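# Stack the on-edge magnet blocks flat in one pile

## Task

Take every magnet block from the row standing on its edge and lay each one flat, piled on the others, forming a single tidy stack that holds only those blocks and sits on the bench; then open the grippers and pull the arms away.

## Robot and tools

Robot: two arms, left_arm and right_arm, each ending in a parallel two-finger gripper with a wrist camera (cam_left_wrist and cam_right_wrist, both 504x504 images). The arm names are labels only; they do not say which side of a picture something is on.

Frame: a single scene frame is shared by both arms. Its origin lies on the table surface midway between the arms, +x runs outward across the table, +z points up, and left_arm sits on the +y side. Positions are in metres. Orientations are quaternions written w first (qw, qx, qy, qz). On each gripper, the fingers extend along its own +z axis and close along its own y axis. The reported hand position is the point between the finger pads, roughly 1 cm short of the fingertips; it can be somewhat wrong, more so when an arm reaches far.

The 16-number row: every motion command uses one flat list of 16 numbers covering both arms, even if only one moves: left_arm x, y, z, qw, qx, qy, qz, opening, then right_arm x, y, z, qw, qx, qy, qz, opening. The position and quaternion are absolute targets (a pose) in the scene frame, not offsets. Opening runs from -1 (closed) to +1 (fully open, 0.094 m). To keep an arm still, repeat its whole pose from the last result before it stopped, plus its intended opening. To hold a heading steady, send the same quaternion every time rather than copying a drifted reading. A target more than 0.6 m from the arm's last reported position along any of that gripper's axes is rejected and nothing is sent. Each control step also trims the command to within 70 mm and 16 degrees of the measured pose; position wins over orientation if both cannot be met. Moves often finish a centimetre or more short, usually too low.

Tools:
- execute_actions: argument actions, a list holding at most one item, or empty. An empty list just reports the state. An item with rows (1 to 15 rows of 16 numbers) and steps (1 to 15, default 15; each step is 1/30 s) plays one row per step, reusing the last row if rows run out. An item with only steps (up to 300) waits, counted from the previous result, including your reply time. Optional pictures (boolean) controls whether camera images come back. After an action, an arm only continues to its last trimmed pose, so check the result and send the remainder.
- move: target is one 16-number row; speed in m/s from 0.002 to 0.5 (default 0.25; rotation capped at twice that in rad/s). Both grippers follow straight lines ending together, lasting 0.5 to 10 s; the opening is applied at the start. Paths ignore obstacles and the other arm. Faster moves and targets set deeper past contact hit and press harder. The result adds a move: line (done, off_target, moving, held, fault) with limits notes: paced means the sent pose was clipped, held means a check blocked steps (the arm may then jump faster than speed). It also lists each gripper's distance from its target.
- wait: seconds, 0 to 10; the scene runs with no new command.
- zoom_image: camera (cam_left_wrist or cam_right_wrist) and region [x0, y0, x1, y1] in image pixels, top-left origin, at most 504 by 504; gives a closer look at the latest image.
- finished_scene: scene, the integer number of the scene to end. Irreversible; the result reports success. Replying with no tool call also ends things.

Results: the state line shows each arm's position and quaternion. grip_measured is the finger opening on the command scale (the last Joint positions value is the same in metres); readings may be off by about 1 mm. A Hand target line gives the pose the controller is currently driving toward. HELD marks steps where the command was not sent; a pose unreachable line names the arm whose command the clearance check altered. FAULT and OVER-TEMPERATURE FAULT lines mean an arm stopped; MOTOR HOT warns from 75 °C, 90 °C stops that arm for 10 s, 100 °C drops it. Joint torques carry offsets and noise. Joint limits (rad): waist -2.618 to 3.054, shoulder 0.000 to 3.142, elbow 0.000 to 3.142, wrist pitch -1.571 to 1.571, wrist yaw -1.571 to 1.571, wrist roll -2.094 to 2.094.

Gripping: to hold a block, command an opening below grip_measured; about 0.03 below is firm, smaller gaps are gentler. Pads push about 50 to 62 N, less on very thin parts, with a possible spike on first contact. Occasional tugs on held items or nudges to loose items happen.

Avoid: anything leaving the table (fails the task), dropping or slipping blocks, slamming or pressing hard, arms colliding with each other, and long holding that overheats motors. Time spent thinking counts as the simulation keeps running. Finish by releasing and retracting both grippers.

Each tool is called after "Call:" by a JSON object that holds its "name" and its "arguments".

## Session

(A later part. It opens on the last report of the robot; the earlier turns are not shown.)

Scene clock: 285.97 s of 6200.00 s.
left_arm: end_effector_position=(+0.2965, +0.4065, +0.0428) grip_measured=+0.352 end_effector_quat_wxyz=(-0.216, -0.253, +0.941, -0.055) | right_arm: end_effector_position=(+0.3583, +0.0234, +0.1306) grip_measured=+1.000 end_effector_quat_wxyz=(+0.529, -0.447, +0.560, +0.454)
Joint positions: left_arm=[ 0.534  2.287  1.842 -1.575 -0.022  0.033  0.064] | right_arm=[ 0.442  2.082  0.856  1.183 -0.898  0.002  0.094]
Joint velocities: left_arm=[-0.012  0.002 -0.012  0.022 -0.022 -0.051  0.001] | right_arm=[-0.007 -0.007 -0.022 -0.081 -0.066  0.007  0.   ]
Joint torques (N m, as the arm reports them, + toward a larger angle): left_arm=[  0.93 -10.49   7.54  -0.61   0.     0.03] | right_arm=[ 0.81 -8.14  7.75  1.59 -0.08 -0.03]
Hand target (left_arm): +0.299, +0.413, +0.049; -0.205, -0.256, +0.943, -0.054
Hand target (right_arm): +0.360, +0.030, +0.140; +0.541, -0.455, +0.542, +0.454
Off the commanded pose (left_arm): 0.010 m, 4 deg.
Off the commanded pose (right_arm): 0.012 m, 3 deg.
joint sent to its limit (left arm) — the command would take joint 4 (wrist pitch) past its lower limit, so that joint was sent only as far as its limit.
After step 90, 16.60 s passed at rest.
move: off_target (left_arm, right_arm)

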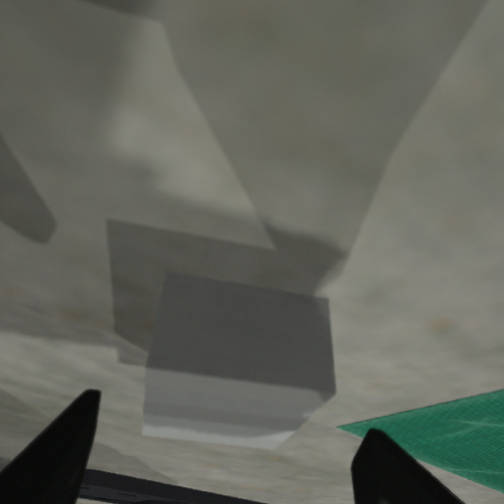

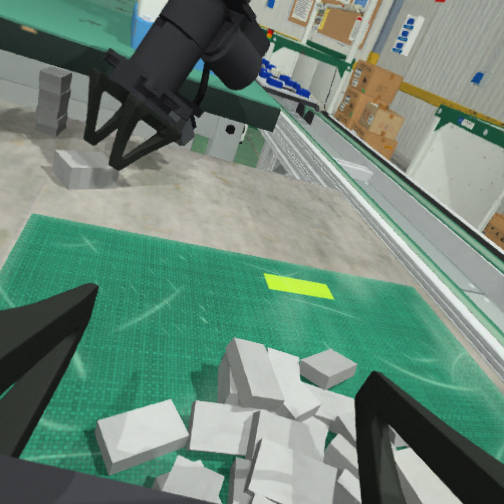

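Call:
{"name": "move", "arguments": {"target": [0.2985,0.412,0.031,-0.249,-0.254,0.932,-0.068,0.35,0.36,0.03,0.14,0.542,-0.455,0.542,0.455,1], "speed": 0.05}}

Call:
{"name": "zoom_image", "arguments": {"camera": "cam_right_wrist", "region": [30,90,190,220]}}

Scene clock: 327.70 s of 6200.00 s.
left_arm: end_effector_position=(+0.2951, +0.4056, +0.0247) grip_measured=+0.352 end_effector_quat_wxyz=(-0.240, -0.251, +0.936, -0.062) | right_arm: end_effector_position=(+0.3583, +0.0234, +0.1306) grip_measured=+1.000 end_effector_quat_wxyz=(+0.529, -0.447, +0.560, +0.454)
Joint positions: left_arm=[ 0.534  2.351  1.855 -1.575 -0.022  0.033  0.064] | right_arm=[ 0.442  2.082  0.856  1.183 -0.898  0.002  0.094]
Joint velocities: left_arm=[-0.002  0.002 -0.017  0.022 -0.007  0.095  0.   ] | right_arm=[ 0.002  0.002 -0.002 -0.007 -0.051  0.037  0.   ]
Joint torques (N m, as the arm reports them, + toward a larger angle): left_arm=[  0.9  -10.6    7.32  -0.68   0.03   0.02] | right_arm=[ 0.75 -8.08  7.76  1.6  -0.07 -0.01]
Hand target (left_arm): +0.298, +0.412, +0.031; -0.229, -0.255, +0.937, -0.061
Hand target (right_arm): +0.360, +0.030, +0.140; +0.541, -0.455, +0.542, +0.454
Off the commanded pose (left_arm): 0.010 m, 1 deg.
Off the commanded pose (right_arm): 0.012 m, 3 deg.
joint sent to its limit (left arm) — the command would take joint 4 (wrist pitch) past its lower limit, so that joint was sent only as far as its limit.
After step 90, 37.77 s passed at rest.
move: off_target (right_arm)

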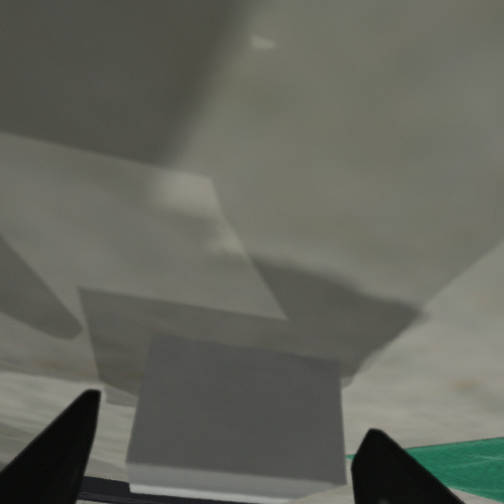

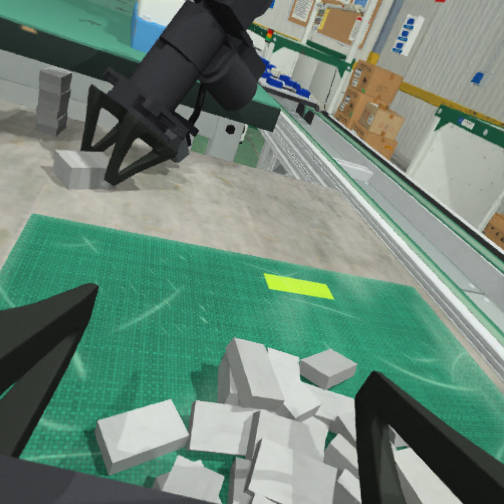

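Region (30, 90, 190, 220) of cam_right_wrist's 504x504 image, scaled by 3.150, with more detail than that image has; it fills the top 410 rows of this view, and the rest is white.

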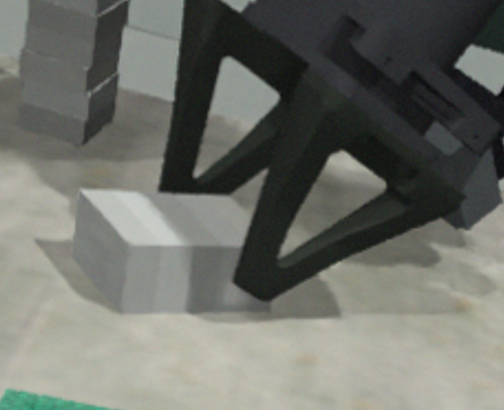

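Call:
{"name": "move", "arguments": {"target": [0.2985,0.412,0.026,-0.242,-0.254,0.934,-0.066,0.35,0.36,0.03,0.14,0.542,-0.455,0.542,0.455,1], "speed": 0.03}}

Call:
{"name": "zoom_image", "arguments": {"camera": "cam_right_wrist", "region": [30,90,190,220]}}

Scene clock: 353.33 s of 6200.00 s.
left_arm: end_effector_position=(+0.2937, +0.4047, +0.0195) grip_measured=+0.352 end_effector_quat_wxyz=(-0.247, -0.250, +0.934, -0.065) | right_arm: end_effector_position=(+0.3583, +0.0234, +0.1306) grip_measured=+1.000 end_effector_quat_wxyz=(+0.529, -0.447, +0.560, +0.454)
Joint positions: left_arm=[ 0.534  2.368  1.855 -1.575 -0.022  0.033  0.064] | right_arm=[ 0.442  2.082  0.856  1.183 -0.898  0.002  0.094]
Joint velocities: left_arm=[-0.002 -0.027  0.002  0.037  0.022  0.037 -0.001] | right_arm=[-0.012 -0.022 -0.002  0.007 -0.066 -0.037  0.   ]
Joint torques (N m, as the arm reports them, + toward a larger angle): left_arm=[  1.02 -10.64   7.68  -0.69  -0.01   0.05] | right_arm=[ 0.75 -8.05  7.7   1.6  -0.08 -0.03]
Hand target (left_arm): +0.298, +0.412, +0.026; -0.235, -0.254, +0.936, -0.064
Hand target (right_arm): +0.360, +0.030, +0.140; +0.541, -0.455, +0.542, +0.454
Off the commanded pose (left_arm): 0.011 m, 1 deg.
Off the commanded pose (right_arm): 0.012 m, 3 deg.
joint sent to its limit (left arm) — the command would take joint 4 (wrist pitch) past its lower limit, so that joint was sent only as far as its limit.
After step 90, 21.60 s passed at rest.
move: off_target (left_arm, right_arm)

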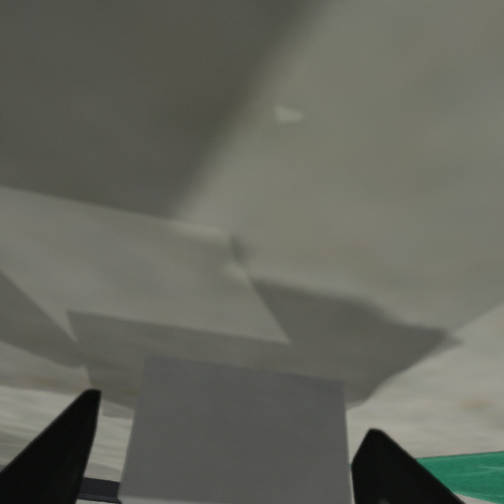

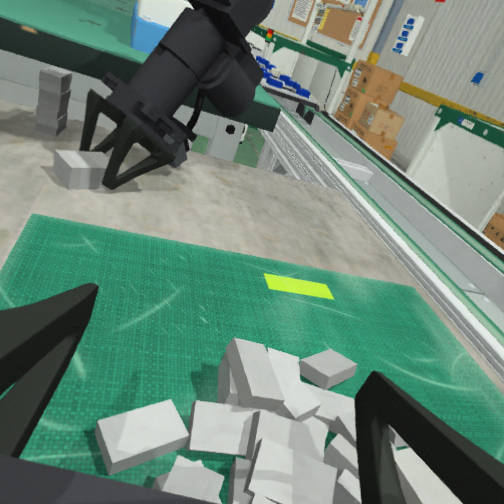

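Region (30, 90, 190, 220) of cam_right_wrist's 504x504 image, scaled by 3.150, with more detail than that image has; it fills the top 410 rows of this view, and the rest is white.

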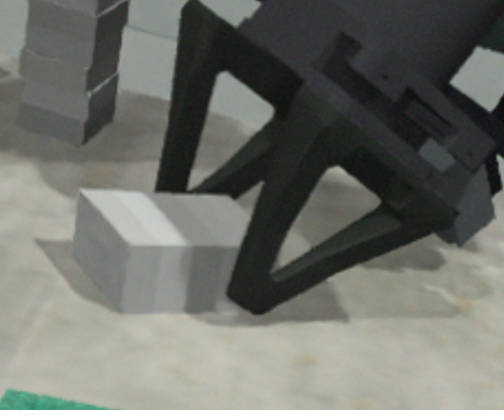

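Call:
{"name": "move", "arguments": {"target": [0.303,0.4145,0.027,-0.242,-0.254,0.934,-0.066,0.35,0.36,0.03,0.14,0.542,-0.455,0.542,0.455,1], "speed": 0.03}}

Call:
{"name": "zoom_image", "arguments": {"camera": "cam_right_wrist", "region": [30,90,190,220]}}

Scene clock: 362.53 s of 6200.00 s.
left_arm: end_effector_position=(+0.2990, +0.4081, +0.0194) grip_measured=+0.352 end_effector_quat_wxyz=(-0.240, -0.251, +0.936, -0.063) | right_arm: end_effector_position=(+0.3583, +0.0234, +0.1306) grip_measured=+1.000 end_effector_quat_wxyz=(+0.529, -0.447, +0.560, +0.454)
Joint positions: left_arm=[ 0.534  2.378  1.882 -1.575 -0.022  0.033  0.064] | right_arm=[ 0.442  2.082  0.856  1.183 -0.898  0.002  0.094]
Joint velocities: left_arm=[-0.017  0.002 -0.007 -0.022  0.007 -0.007  0.001] | right_arm=[-0.012 -0.007 -0.012 -0.022  0.095 -0.051  0.   ]
Joint torques (N m, as the arm reports them, + toward a larger angle): left_arm=[  0.89 -11.22   7.21  -0.66   0.01   0.03] | right_arm=[ 0.72 -7.98  7.62  1.59 -0.07 -0.02]
Hand target (left_arm): +0.302, +0.414, +0.027; -0.228, -0.255, +0.938, -0.062
Hand target (right_arm): +0.360, +0.030, +0.140; +0.541, -0.455, +0.542, +0.454
Off the commanded pose (left_arm): 0.011 m, 1 deg.
Off the commanded pose (right_arm): 0.012 m, 3 deg.
joint sent to its limit (left arm) — the command would take joint 4 (wrist pitch) past its lower limit, so that joint was sent only as far as its limit.
After step 90, 5.17 s passed at rest.
move: off_target (left_arm, right_arm)

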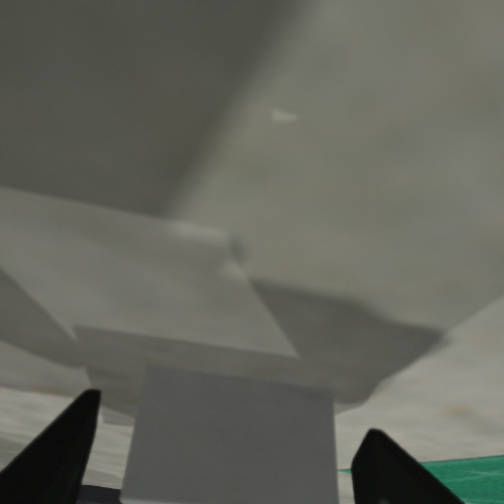

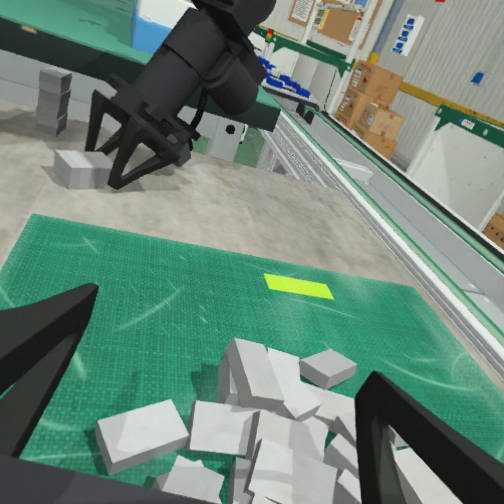

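Region (30, 90, 190, 220) of cam_right_wrist's 504x504 image, scaled by 3.150, with more detail than that image has; it fills the top 410 rows of this view, and the rest is white.

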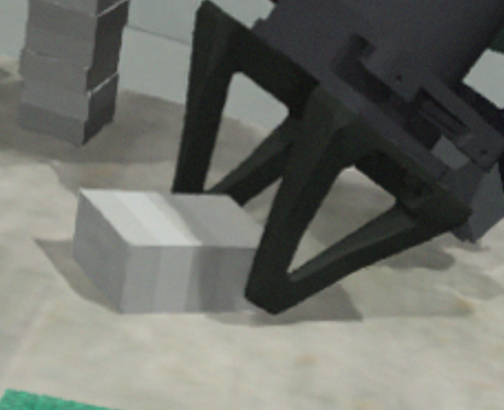

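Call:
{"name": "move", "arguments": {"target": [0.2995,0.4127,0.027,-0.242,-0.254,0.934,-0.066,0.35,0.36,0.03,0.14,0.542,-0.455,0.542,0.455,1], "speed": 0.03}}

Call:
{"name": "zoom_image", "arguments": {"camera": "cam_right_wrist", "region": [30,90,190,220]}}

Scene clock: 369.80 s of 6200.00 s.
left_arm: end_effector_position=(+0.2990, +0.4081, +0.0194) grip_measured=+0.352 end_effector_quat_wxyz=(-0.240, -0.251, +0.936, -0.063) | right_arm: end_effector_position=(+0.3583, +0.0234, +0.1306) grip_measured=+1.000 end_effector_quat_wxyz=(+0.529, -0.447, +0.560, +0.454)
Joint positions: left_arm=[ 0.534  2.378  1.882 -1.575 -0.022  0.033  0.064] | right_arm=[ 0.442  2.082  0.856  1.183 -0.898  0.002  0.094]
Joint velocities: left_arm=[-0.007 -0.017 -0.017 -0.007  0.022 -0.051 -0.   ] | right_arm=[-0.002 -0.002 -0.012  0.081 -0.022 -0.037  0.   ]
Joint torques (N m, as the arm reports them, + toward a larger angle): left_arm=[  0.98 -11.73   6.01  -0.68  -0.01   0.03] | right_arm=[ 0.8  -8.04  7.82  1.6  -0.09 -0.01]
Hand target (left_arm): +0.299, +0.412, +0.027; -0.232, -0.255, +0.937, -0.063
Hand target (right_arm): +0.360, +0.030, +0.140; +0.541, -0.455, +0.542, +0.454
Off the commanded pose (left_arm): 0.009 m, 1 deg.
Off the commanded pose (right_arm): 0.012 m, 3 deg.
joint sent to its limit (left arm) — the command would take joint 4 (wrist pitch) past its lower limit, so that joint was sent only as far as its limit.
After step 90, 3.23 s passed at rest.
move: off_target (right_arm)

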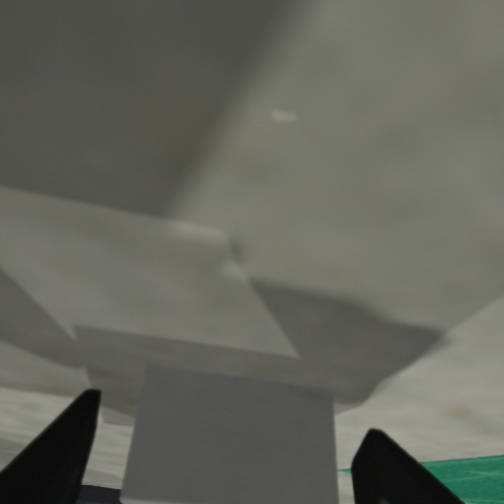

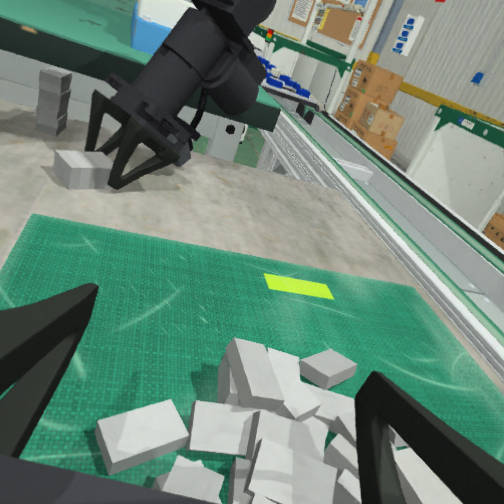

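Region (30, 90, 190, 220) of cam_right_wrist's 504x504 image, scaled by 3.150, with more detail than that image has; it fills the top 410 rows of this view, and the rest is white.

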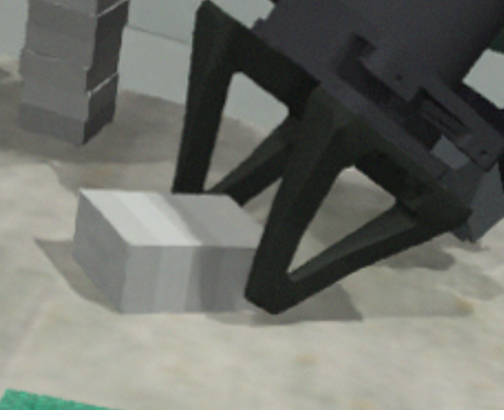

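Call:
{"name": "execute_actions", "arguments": {"actions": [{"rows":[[0.2985,0.412,0.028,-0.242,-0.254,0.934,-0.066,0.35,0.36,0.03,0.14,0.542,-0.455,0.542,0.455,1],[0.2975,0.4115,0.028,-0.242,-0.254,0.934,-0.066,0.35,0.36,0.03,0.14,0.542,-0.455,0.542,0.455,1]],"steps":12}], "pictures": false}}

Scene clock: 373.47 s of 6200.00 s.
left_arm: end_effector_position=(+0.2990, +0.4081, +0.0194) grip_measured=+0.352 end_effector_quat_wxyz=(-0.240, -0.251, +0.936, -0.063) | right_arm: end_effector_position=(+0.3583, +0.0234, +0.1306) grip_measured=+1.000 end_effector_quat_wxyz=(+0.529, -0.447, +0.560, +0.454)
Joint positions: left_arm=[ 0.534  2.378  1.882 -1.575 -0.022  0.033  0.064] | right_arm=[ 0.442  2.082  0.856  1.183 -0.898  0.002  0.094]
Joint velocities: left_arm=[ 0.027  0.007 -0.002 -0.007  0.066  0.051  0.001] | right_arm=[-0.007 -0.007 -0.007  0.007  0.022  0.022  0.   ]
Joint torques (N m, as the arm reports them, + toward a larger angle): left_arm=[  0.97 -12.31   5.04  -0.68   0.     0.03] | right_arm=[ 0.79 -7.96  7.79  1.59 -0.09 -0.04]
Hand target (left_arm): +0.297, +0.411, +0.028; -0.234, -0.255, +0.936, -0.063
Hand target (right_arm): +0.360, +0.030, +0.140; +0.541, -0.455, +0.542, +0.454
Off the commanded pose (left_arm): 0.009 m, 1 deg.
Off the commanded pose (right_arm): 0.012 m, 3 deg.
joint sent to its limit (left arm) — the command would take joint 4 (wrist pitch) past its lower limit, so that joint was sent only as far as its limit.
Steps of this call (steps 1 to 90: nothing new was sent; then 0.27 s passed at rest; steps 91 to 102: all 12 steps of this action). Readings (end_effector_position):
91: left_arm (+0.2990, +0.4081, +0.0194) | right_arm (+0.3583, +0.0234, +0.1306)
92: left_arm (+0.2990, +0.4081, +0.0194) | right_arm (+0.3583, +0.0234, +0.1306)
94: left_arm (+0.2990, +0.4081, +0.0194) | right_arm (+0.3583, +0.0234, +0.1306)
98: left_arm (+0.2990, +0.4081, +0.0194) | right_arm (+0.3583, +0.0234, +0.1306)
102: the state above

Call:
{"name": "move", "arguments": {"target": [0.301,0.4134,0.05,-0.249,-0.254,0.932,-0.068,0.35,0.36,0.03,0.14,0.542,-0.455,0.542,0.455,1], "speed": 0.06}}

Call:
{"name": "move", "arguments": {"target": [0.301,0.4134,0.026,-0.242,-0.254,0.934,-0.066,0.35,0.36,0.03,0.14,0.542,-0.455,0.542,0.455,1], "speed": 0.04}}

Call:
{"name": "zoom_image", "arguments": {"camera": "cam_right_wrist", "region": [30,90,190,220]}}

Scene clock: 384.80 s of 6200.00 s.
left_arm: end_effector_position=(+0.3039, +0.4112, +0.0398) grip_measured=+0.352 end_effector_quat_wxyz=(-0.211, -0.253, +0.943, -0.053) | right_arm: end_effector_position=(+0.3583, +0.0234, +0.1306) grip_measured=+1.000 end_effector_quat_wxyz=(+0.529, -0.447, +0.560, +0.454)
Joint positions: left_arm=[ 0.534  2.314  1.882 -1.575 -0.022  0.033  0.064] | right_arm=[ 0.442  2.082  0.856  1.183 -0.898  0.002  0.094]
Joint velocities: left_arm=[ 0.017  0.007 -0.002 -0.007  0.007 -0.066  0.001] | right_arm=[-0.007 -0.022 -0.017  0.066 -0.037  0.007  0.   ]
Joint torques (N m, as the arm reports them, + toward a larger angle): left_arm=[  0.93 -12.61   4.71  -0.58   0.01   0.  ] | right_arm=[ 0.72 -8.01  7.74  1.59 -0.09 -0.03]
Hand target (left_arm): +0.301, +0.413, +0.049; -0.204, -0.257, +0.943, -0.054
Hand target (right_arm): +0.360, +0.030, +0.140; +0.541, -0.455, +0.542, +0.454
Off the commanded pose (left_arm): 0.011 m, 5 deg.
Off the commanded pose (right_arm): 0.012 m, 3 deg.
joint sent to its limit (left arm) — the command would take joint 4 (wrist pitch) past its lower limit, so that joint was sent only as far as its limit.
After step 90, 7.47 s passed at rest.
move: off_target (left_arm, right_arm)

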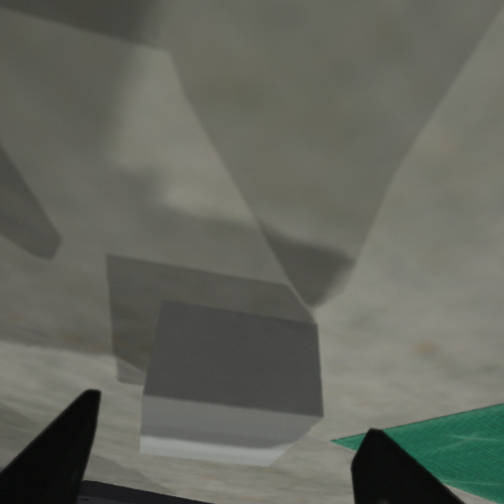

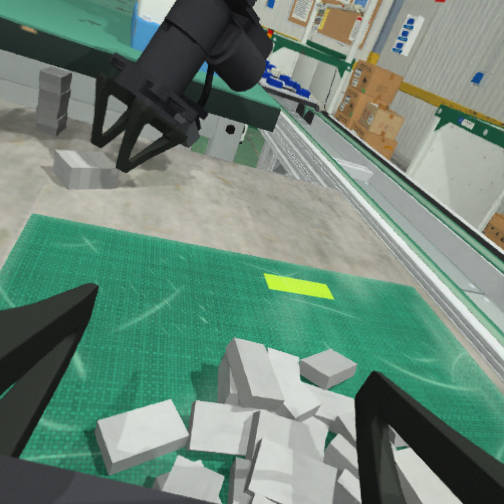

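Scene clock: 385.93 s of 6200.00 s.
left_arm: end_effector_position=(+0.2993, +0.4083, +0.0205) grip_measured=+0.352 end_effector_quat_wxyz=(-0.239, -0.251, +0.936, -0.062) | right_arm: end_effector_position=(+0.3583, +0.0234, +0.1306) grip_measured=+1.000 end_effector_quat_wxyz=(+0.529, -0.447, +0.560, +0.454)
Joint positions: left_arm=[ 0.534  2.375  1.882 -1.575 -0.022  0.033  0.064] | right_arm=[ 0.442  2.082  0.856  1.183 -0.898  0.002  0.094]
Joint velocities: left_arm=[-0.007 -0.022  0.002 -0.022  0.051 -0.007  0.   ] | right_arm=[-0.032  0.012  0.007  0.022  0.022  0.095  0.   ]
Joint torques (N m, as the arm reports them, + toward a larger angle): left_arm=[  0.87 -10.99   6.68  -0.69   0.01   0.01] | right_arm=[ 0.73 -7.99  7.72  1.6  -0.08 -0.01]
Hand target (left_arm): +0.301, +0.413, +0.026; -0.231, -0.254, +0.937, -0.062
Hand target (right_arm): +0.360, +0.030, +0.140; +0.541, -0.455, +0.542, +0.454
Off the commanded pose (left_arm): 0.008 m, 1 deg.
Off the commanded pose (right_arm): 0.012 m, 3 deg.
joint sent to its limit (left arm) — the command would take joint 4 (wrist pitch) past its lower limit, so that joint was sent only as far as its limit.
move: off_target (right_arm)

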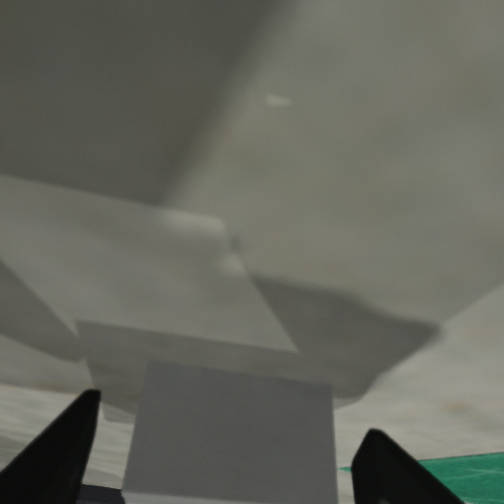

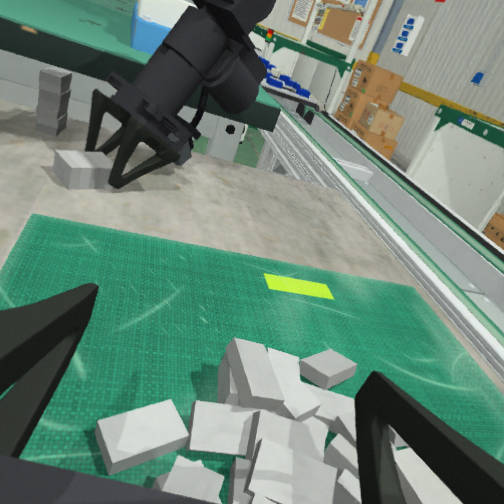

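Region (30, 90, 190, 220) of cam_right_wrist's 504x504 image, scaled by 3.150, with more detail than that image has; it fills the top 410 rows of this view, and the rest is white.

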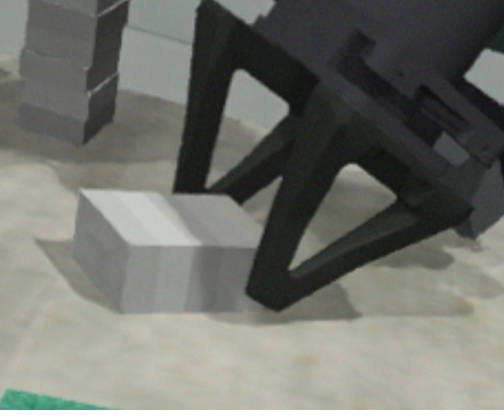

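Call:
{"name": "move", "arguments": {"target": [0.293,0.409,0.029,-0.242,-0.254,0.934,-0.066,0.35,0.36,0.03,0.14,0.542,-0.455,0.542,0.455,1], "speed": 0.04}}

Scene clock: 393.73 s of 6200.00 s.
left_arm: end_effector_position=(+0.2957, +0.4060, +0.0186) grip_measured=+0.352 end_effector_quat_wxyz=(-0.246, -0.250, +0.934, -0.064) | right_arm: end_effector_position=(+0.3583, +0.0234, +0.1306) grip_measured=+1.000 end_effector_quat_wxyz=(+0.529, -0.447, +0.560, +0.454)
Joint positions: left_arm=[ 0.534  2.375  1.866 -1.575 -0.022  0.034  0.064] | right_arm=[ 0.442  2.082  0.856  1.183 -0.898  0.002  0.094]
Joint velocities: left_arm=[-0.002 -0.002  0.002  0.022 -0.037  0.007  0.   ] | right_arm=[-0.002 -0.007  0.002 -0.051 -0.051  0.007  0.   ]
Joint torques (N m, as the arm reports them, + toward a larger angle): left_arm=[  0.98 -12.96   4.47  -0.69  -0.01   0.03] | right_arm=[ 0.76 -8.1   7.77  1.58 -0.09 -0.02]
Hand target (left_arm): +0.293, +0.409, +0.029; -0.238, -0.254, +0.935, -0.065
Hand target (right_arm): +0.360, +0.030, +0.140; +0.541, -0.455, +0.542, +0.454
Off the commanded pose (left_arm): 0.011 m, 1 deg.
Off the commanded pose (right_arm): 0.012 m, 3 deg.
joint sent to its limit (left arm) — the command would take joint 4 (wrist pitch) past its lower limit, so that joint was sent only as far as its limit.
After step 90, 3.97 s passed at rest.
move: off_target (left_arm, right_arm)

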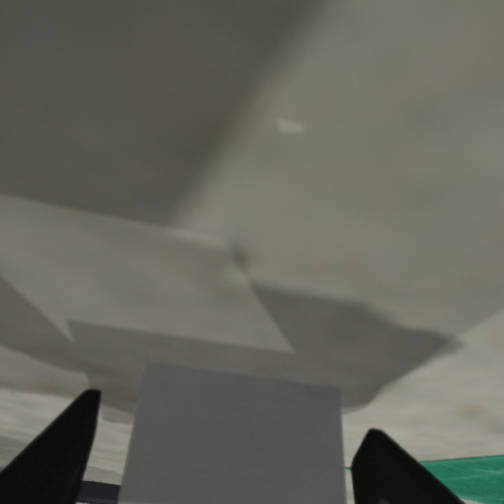

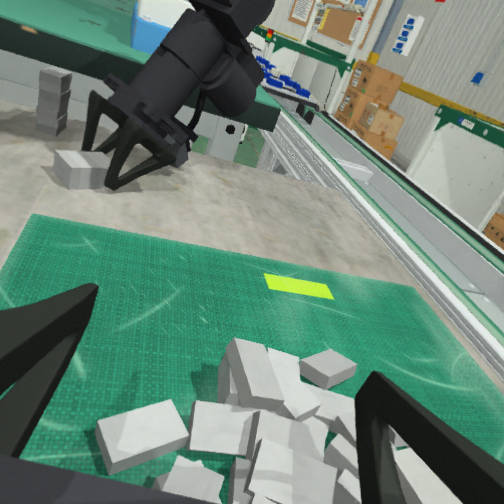

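Call:
{"name": "zoom_image", "arguments": {"camera": "cam_right_wrist", "region": [30,90,190,220]}}

Call:
{"name": "execute_actions", "arguments": {"actions": [{"rows":[[0.296,0.4105,0.027,-0.242,-0.254,0.934,-0.066,0.28,0.36,0.03,0.14,0.542,-0.455,0.542,0.455,1],[0.296,0.4105,0.027,-0.242,-0.254,0.934,-0.066,0.22,0.36,0.03,0.14,0.542,-0.455,0.542,0.455,1],[0.296,0.4105,0.027,-0.242,-0.254,0.934,-0.066,0.16,0.36,0.03,0.14,0.542,-0.455,0.542,0.455,1],[0.296,0.4105,0.027,-0.242,-0.254,0.934,-0.066,0.10,0.36,0.03,0.14,0.542,-0.455,0.542,0.455,1],[0.296,0.4105,0.027,-0.242,-0.254,0.934,-0.066,0.05,0.36,0.03,0.14,0.542,-0.455,0.542,0.455,1],[0.296,0.4105,0.027,-0.242,-0.254,0.934,-0.066,0.01,0.36,0.03,0.14,0.542,-0.455,0.542,0.455,1],[0.296,0.4105,0.027,-0.242,-0.254,0.934,-0.066,-0.03,0.36,0.03,0.14,0.542,-0.455,0.542,0.455,1],[0.296,0.4105,0.027,-0.242,-0.254,0.934,-0.066,-0.06,0.36,0.03,0.14,0.542,-0.455,0.542,0.455,1],[0.296,0.4105,0.027,-0.242,-0.254,0.934,-0.066,-0.08,0.36,0.03,0.14,0.542,-0.455,0.542,0.455,1],[0.296,0.4105,0.027,-0.242,-0.254,0.934,-0.066,-0.10,0.36,0.03,0.14,0.542,-0.455,0.542,0.455,1],[0.296,0.4105,0.027,-0.242,-0.254,0.934,-0.066,-0.12,0.36,0.03,0.14,0.542,-0.455,0.542,0.455,1],[0.296,0.4105,0.027,-0.242,-0.254,0.934,-0.066,-0.14,0.36,0.03,0.14,0.542,-0.455,0.542,0.455,1]],"steps":15}]}}

Region (30, 90, 190, 220) of cam_right_wrist's 504x504 image, scaled by 3.150, with more detail than that image has; it fills the top 410 rows of this view, and the rest is white.

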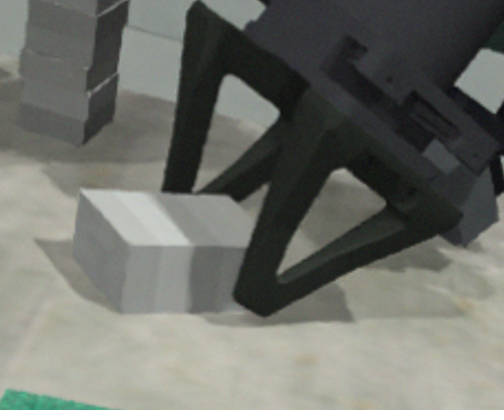

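Scene clock: 402.17 s of 6200.00 s.
left_arm: end_effector_position=(+0.2957, +0.4060, +0.0186) grip_measured=-0.101 end_effector_quat_wxyz=(-0.246, -0.250, +0.934, -0.064) | right_arm: end_effector_position=(+0.3583, +0.0234, +0.1306) grip_measured=+1.000 end_effector_quat_wxyz=(+0.529, -0.447, +0.560, +0.454)
Joint positions: left_arm=[ 0.534  2.375  1.866 -1.575 -0.022  0.034  0.042] | right_arm=[ 0.442  2.082  0.856  1.183 -0.898  0.002  0.094]
Joint velocities: left_arm=[-0.002 -0.017 -0.002  0.007  0.037 -0.007  0.   ] | right_arm=[-0.017  0.002  0.007 -0.007 -0.022  0.022  0.   ]
Joint torques (N m, as the arm reports them, + toward a larger angle): left_arm=[  0.98 -11.93   5.73  -0.7    0.     0.01] | right_arm=[ 0.73 -7.98  7.73  1.59 -0.1  -0.04]
Hand target (left_arm): +0.296, +0.410, +0.027; -0.237, -0.255, +0.935, -0.064
Hand target (right_arm): +0.360, +0.030, +0.140; +0.541, -0.455, +0.542, +0.454
Off the commanded pose (left_arm): 0.010 m, 1 deg.
Off the commanded pose (right_arm): 0.012 m, 3 deg.
joint sent to its limit (left arm) — the command would take joint 4 (wrist pitch) past its lower limit, so that joint was sent only as far as its limit.
Steps of this call (steps 1 to 90: nothing new was sent; then 4.93 s passed at rest; steps 91 to 105: all 15 steps of this action). Readings (end_effector_position):
91: left_arm (+0.2957, +0.4060, +0.0186) | right_arm (+0.3583, +0.0234, +0.1306)
92: left_arm (+0.2957, +0.4060, +0.0186) | right_arm (+0.3583, +0.0234, +0.1306)
94: left_arm (+0.2957, +0.4060, +0.0186) | right_arm (+0.3583, +0.0234, +0.1306)
98: left_arm (+0.2957, +0.4060, +0.0186) | right_arm (+0.3583, +0.0234, +0.1306)
105: the state above

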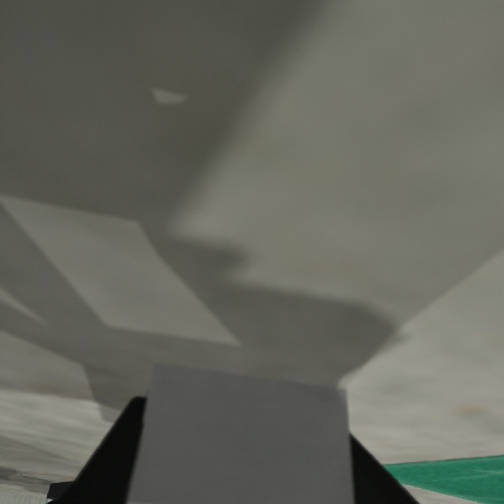

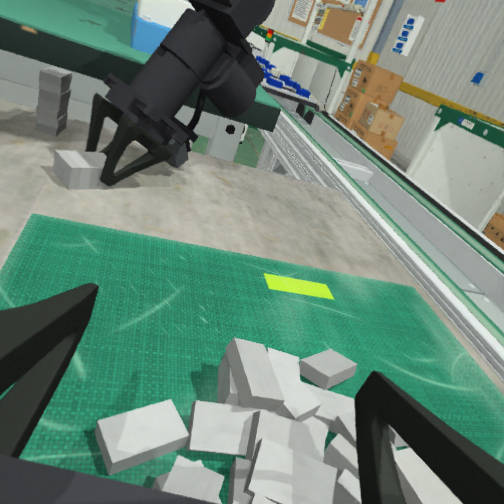

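Call:
{"name": "zoom_image", "arguments": {"camera": "cam_right_wrist", "region": [30,90,190,220]}}

Region (30, 90, 190, 220) of cam_right_wrist's 504x504 image, scaled by 3.150, with more detail than that image has; it fills the top 410 rows of this view, and the rest is white.

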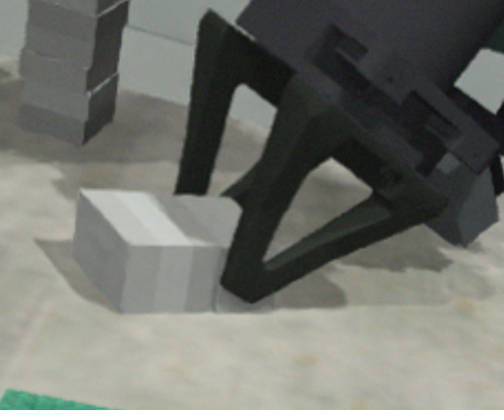

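Call:
{"name": "move", "arguments": {"target": [0.298,0.412,0.06,-0.242,-0.254,0.934,-0.066,-0.14,0.36,0.03,0.14,0.542,-0.455,0.542,0.455,1], "speed": 0.05}}

Call:
{"name": "zoom_image", "arguments": {"camera": "cam_right_wrist", "region": [30,70,210,220]}}

Scene clock: 408.57 s of 6200.00 s.
left_arm: end_effector_position=(+0.3010, +0.4093, +0.0461) grip_measured=-0.101 end_effector_quat_wxyz=(-0.206, -0.253, +0.944, -0.052) | right_arm: end_effector_position=(+0.3583, +0.0234, +0.1306) grip_measured=+1.000 end_effector_quat_wxyz=(+0.529, -0.447, +0.560, +0.454)
Joint positions: left_arm=[ 0.534  2.284  1.859 -1.574 -0.022  0.034  0.042] | right_arm=[ 0.442  2.082  0.856  1.183 -0.898  0.002  0.094]
Joint velocities: left_arm=[-0.012  0.002 -0.002 -0.007 -0.037 -0.007  0.   ] | right_arm=[-0.002 -0.002 -0.002 -0.051  0.051 -0.007  0.   ]
Joint torques (N m, as the arm reports them, + toward a larger angle): left_arm=[  0.91 -13.32   4.82  -0.58   0.02   0.01] | right_arm=[ 0.84 -7.98  7.7   1.58 -0.08 -0.02]
Hand target (left_arm): +0.298, +0.412, +0.059; -0.195, -0.257, +0.945, -0.051
Hand target (right_arm): +0.360, +0.030, +0.140; +0.541, -0.455, +0.542, +0.454
Off the commanded pose (left_arm): 0.014 m, 5 deg.
Off the commanded pose (right_arm): 0.012 m, 3 deg.
joint sent to its limit (left arm) — the command would take joint 4 (wrist pitch) past its lower limit, so that joint was sent only as far as its limit.
After step 90, 2.27 s passed at rest.
move: off_target (left_arm, right_arm)

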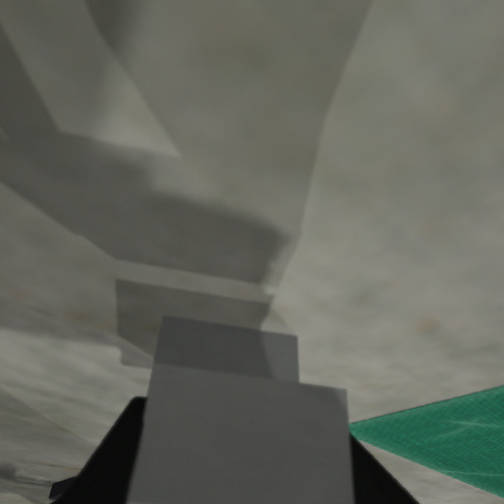

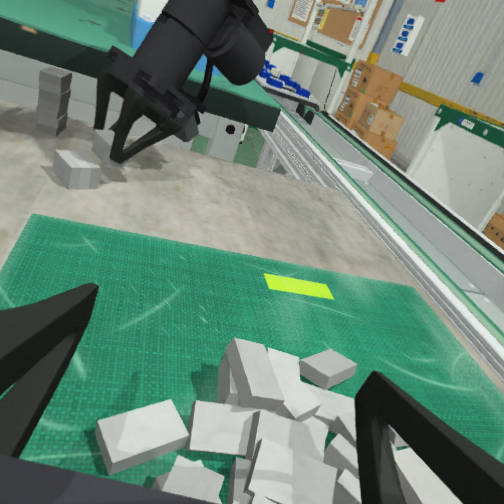

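Region (30, 70, 210, 220) of cam_right_wrist's 504x504 image, scaled by 2.800, with more detail than that image has.

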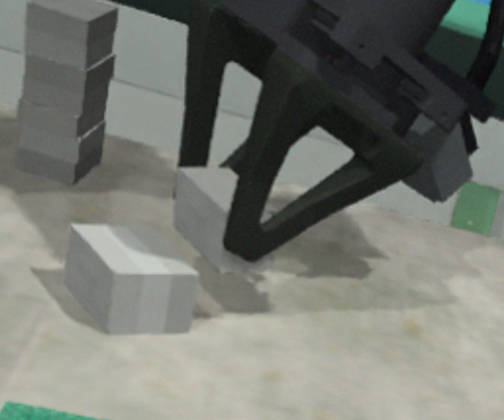

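Call:
{"name": "move", "arguments": {"target": [0.31,0.44,0.125,0.124,-0.306,0.943,0.04,-0.14,0.36,0.03,0.14,0.542,-0.455,0.542,0.455,1], "speed": 0.15}}

Call:
{"name": "move", "arguments": {"target": [0.316,0.506,0.075,0.526,-0.296,0.771,0.202,-0.14,0.36,0.03,0.14,0.542,-0.455,0.542,0.455,1], "speed": 0.15}}

Call:
{"name": "zoom_image", "arguments": {"camera": "cam_right_wrist", "region": [20,40,220,200]}}

Scene clock: 431.13 s of 6200.00 s.
left_arm: end_effector_position=(+0.3040, +0.4326, +0.1095) grip_measured=-0.101 end_effector_quat_wxyz=(+0.088, -0.303, +0.948, +0.029) | right_arm: end_effector_position=(+0.3583, +0.0234, +0.1306) grip_measured=+1.000 end_effector_quat_wxyz=(+0.529, -0.447, +0.560, +0.454)
Joint positions: left_arm=[ 0.596  1.709  1.364 -1.04  -0.001  0.006  0.042] | right_arm=[ 0.442  2.082  0.856  1.183 -0.898  0.002  0.094]
Joint velocities: left_arm=[ 0.002  0.007  0.002  0.007 -0.022  0.051  0.001] | right_arm=[-0.012 -0.007 -0.002  0.022 -0.037  0.051  0.   ]
Joint torques (N m, as the arm reports them, + toward a larger angle): left_arm=[ 1.07 -9.54  6.63  0.83  0.08 -0.1 ] | right_arm=[ 0.73 -8.06  7.79  1.58 -0.07 -0.01]
Hand target (left_arm): +0.310, +0.440, +0.125; +0.124, -0.310, +0.942, +0.037
Hand target (right_arm): +0.360, +0.030, +0.140; +0.541, -0.455, +0.542, +0.454
Off the commanded pose (left_arm): 0.018 m, 4 deg.
Off the commanded pose (right_arm): 0.012 m, 3 deg.
After step 90, 16.80 s passed at rest.
move: off_target (left_arm, right_arm)

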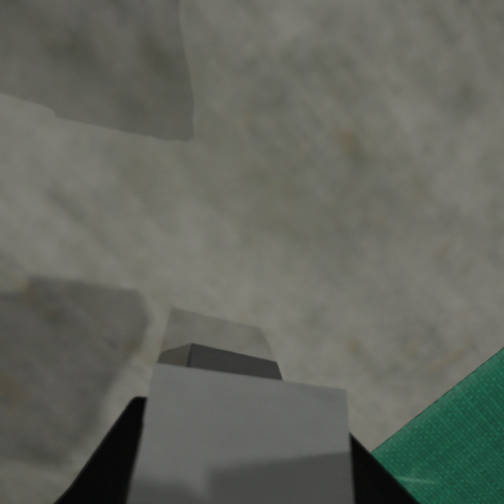

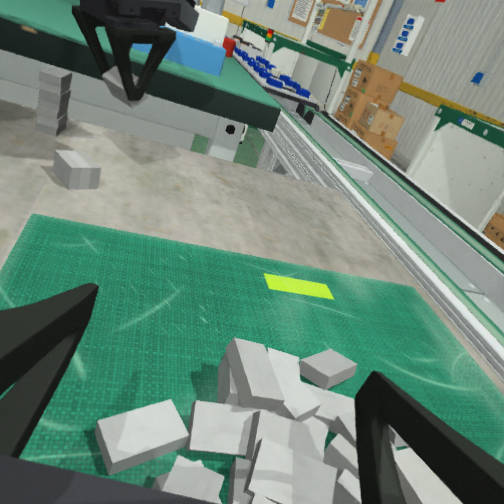

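Scene clock: 435.20 s of 6200.00 s.
left_arm: end_effector_position=(+0.3124, +0.4987, +0.0534) grip_measured=-0.101 end_effector_quat_wxyz=(+0.496, -0.306, +0.792, +0.185) | right_arm: end_effector_position=(+0.3583, +0.0234, +0.1306) grip_measured=+1.000 end_effector_quat_wxyz=(+0.529, -0.447, +0.560, +0.454)
Joint positions: left_arm=[0.731 1.69  0.408 0.826 0.031 0.004 0.042] | right_arm=[ 0.442  2.082  0.856  1.183 -0.898  0.002  0.094]
Joint velocities: left_arm=[-0.027  0.007  0.007  0.066  0.007  0.022  0.001] | right_arm=[ 0.002 -0.017  0.002 -0.095 -0.022  0.037  0.   ]
Joint torques (N m, as the arm reports them, + toward a larger angle): left_arm=[ 0.92 -5.2   5.1   2.21  0.1  -0.08] | right_arm=[ 0.73 -8.01  7.77  1.59 -0.08 -0.02]
Hand target (left_arm): +0.317, +0.507, +0.073; +0.527, -0.301, +0.770, +0.196
Hand target (right_arm): +0.360, +0.030, +0.140; +0.541, -0.455, +0.542, +0.454
Off the commanded pose (left_arm): 0.023 m, 5 deg.
Off the commanded pose (right_arm): 0.012 m, 3 deg.
move: off_target (left_arm, right_arm)

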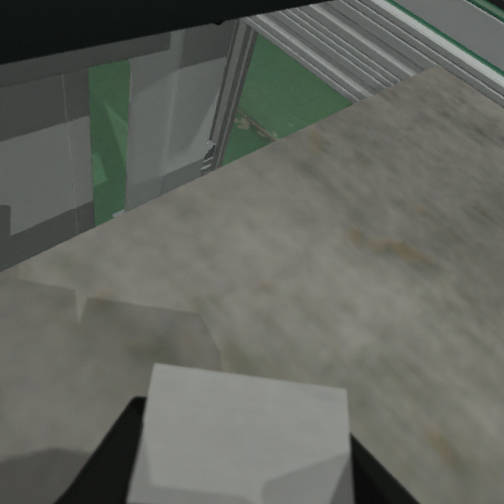

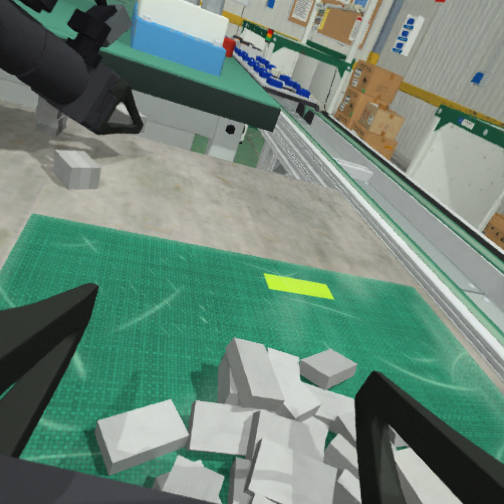

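Region (20, 40, 220, 200) of cam_right_wrist's 504x504 image, scaled by 2.520, with more detail than that image has; it fills the top 403 rows of this view, and the rest is white.

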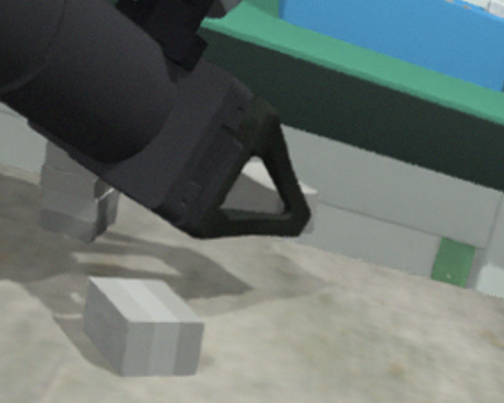

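Call:
{"name": "move", "arguments": {"target": [0.316,0.506,0.037,0.526,-0.296,0.771,0.202,-0.14,0.36,0.03,0.14,0.542,-0.455,0.542,0.455,1], "speed": 0.05}}

Call:
{"name": "zoom_image", "arguments": {"camera": "cam_right_wrist", "region": [60,70,200,180]}}

Scene clock: 445.13 s of 6200.00 s.
left_arm: end_effector_position=(+0.3148, +0.5010, +0.0223) grip_measured=-0.101 end_effector_quat_wxyz=(+0.503, -0.305, +0.787, +0.188) | right_arm: end_effector_position=(+0.3583, +0.0234, +0.1306) grip_measured=+1.000 end_effector_quat_wxyz=(+0.529, -0.447, +0.560, +0.454)
Joint positions: left_arm=[0.731 1.899 0.39  1.07  0.031 0.003 0.042] | right_arm=[ 0.442  2.082  0.856  1.183 -0.898  0.002  0.094]
Joint velocities: left_arm=[-0.002  0.032 -0.007  0.022  0.037  0.022 -0.   ] | right_arm=[ 0.017 -0.022 -0.002 -0.007 -0.095 -0.11   0.   ]
Joint torques (N m, as the arm reports them, + toward a larger angle): left_arm=[ 0.64 -5.83  2.76  2.21  0.01  0.07] | right_arm=[ 0.73 -8.01  7.71  1.58 -0.08 -0.06]
Hand target (left_arm): +0.316, +0.506, +0.036; +0.525, -0.297, +0.772, +0.201
Hand target (right_arm): +0.360, +0.030, +0.140; +0.541, -0.455, +0.542, +0.454
Off the commanded pose (left_arm): 0.016 m, 4 deg.
Off the commanded pose (right_arm): 0.012 m, 3 deg.
After step 90, 5.77 s passed at rest.
move: off_target (left_arm, right_arm)

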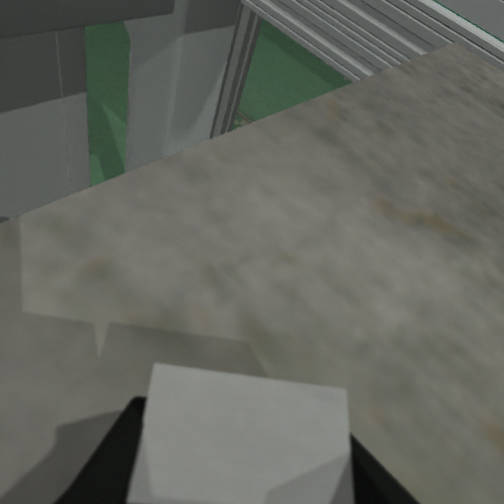

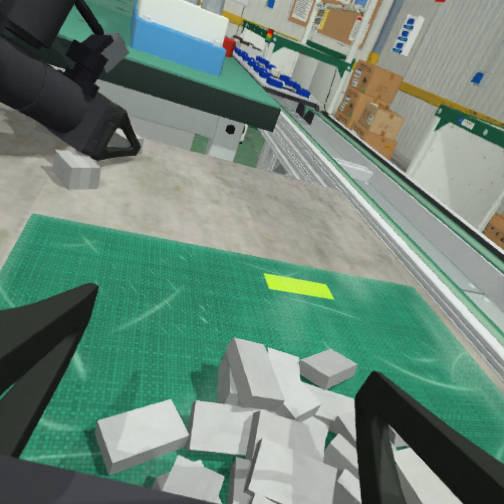

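Region (60, 70, 200, 180) of cam_right_wrist's 504x504 image, scaled by 3.600, with more detail than that image has; it fills the top 396 rows of this view, and the rest is white.

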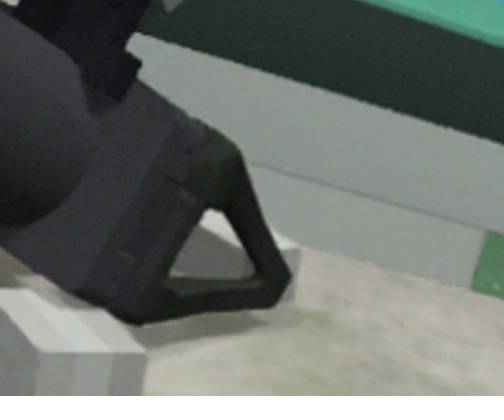

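Call:
{"name": "move", "arguments": {"target": [0.316,0.506,0.030,0.526,-0.296,0.771,0.202,-0.14,0.36,0.03,0.14,0.542,-0.455,0.542,0.455,1], "speed": 0.02}}

Call:
{"name": "zoom_image", "arguments": {"camera": "cam_right_wrist", "region": [60,70,200,180]}}

Scene clock: 454.00 s of 6200.00 s.
left_arm: end_effector_position=(+0.3177, +0.5032, +0.0243) grip_measured=-0.101 end_effector_quat_wxyz=(+0.516, -0.301, +0.778, +0.191) | right_arm: end_effector_position=(+0.3583, +0.0234, +0.1306) grip_measured=+1.000 end_effector_quat_wxyz=(+0.529, -0.447, +0.560, +0.454)
Joint positions: left_arm=[0.731 1.933 0.39  1.139 0.034 0.    0.042] | right_arm=[ 0.442  2.082  0.856  1.183 -0.898  0.002  0.094]
Joint velocities: left_arm=[ 0.007 -0.002 -0.002  0.007 -0.066 -0.051 -0.001] | right_arm=[-0.027 -0.002 -0.007  0.022  0.051  0.007  0.   ]
Joint torques (N m, as the arm reports them, + toward a larger angle): left_arm=[ 0.62 -5.47  2.5   2.    0.    0.07] | right_arm=[ 0.77 -7.99  7.69  1.6  -0.1  -0.02]
Hand target (left_arm): +0.316, +0.506, +0.030; +0.526, -0.296, +0.771, +0.201
Hand target (right_arm): +0.360, +0.030, +0.140; +0.541, -0.455, +0.542, +0.454
Off the commanded pose (left_arm): 0.007 m, 2 deg.
Off the commanded pose (right_arm): 0.012 m, 3 deg.
After step 90, 4.03 s passed at rest.
move: off_target (right_arm)

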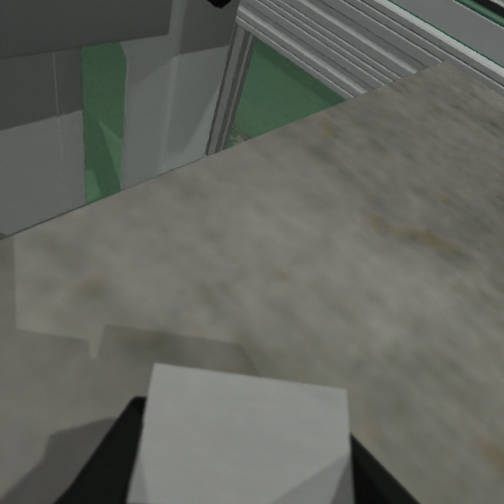

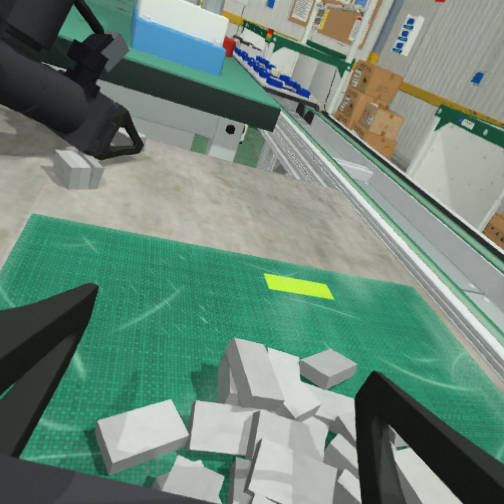

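Region (60, 70, 200, 180) of cam_right_wrist's 504x504 image, scaled by 3.600, with more detail than that image has; it fills the top 396 rows of this view, and the rest is white.

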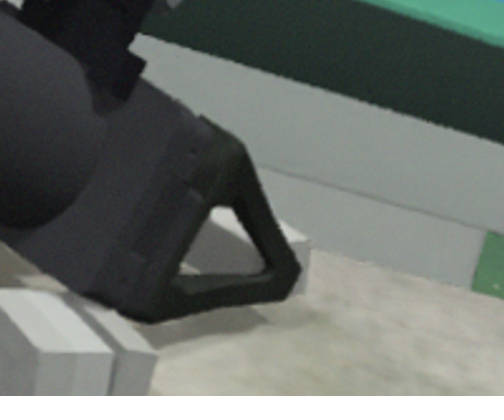

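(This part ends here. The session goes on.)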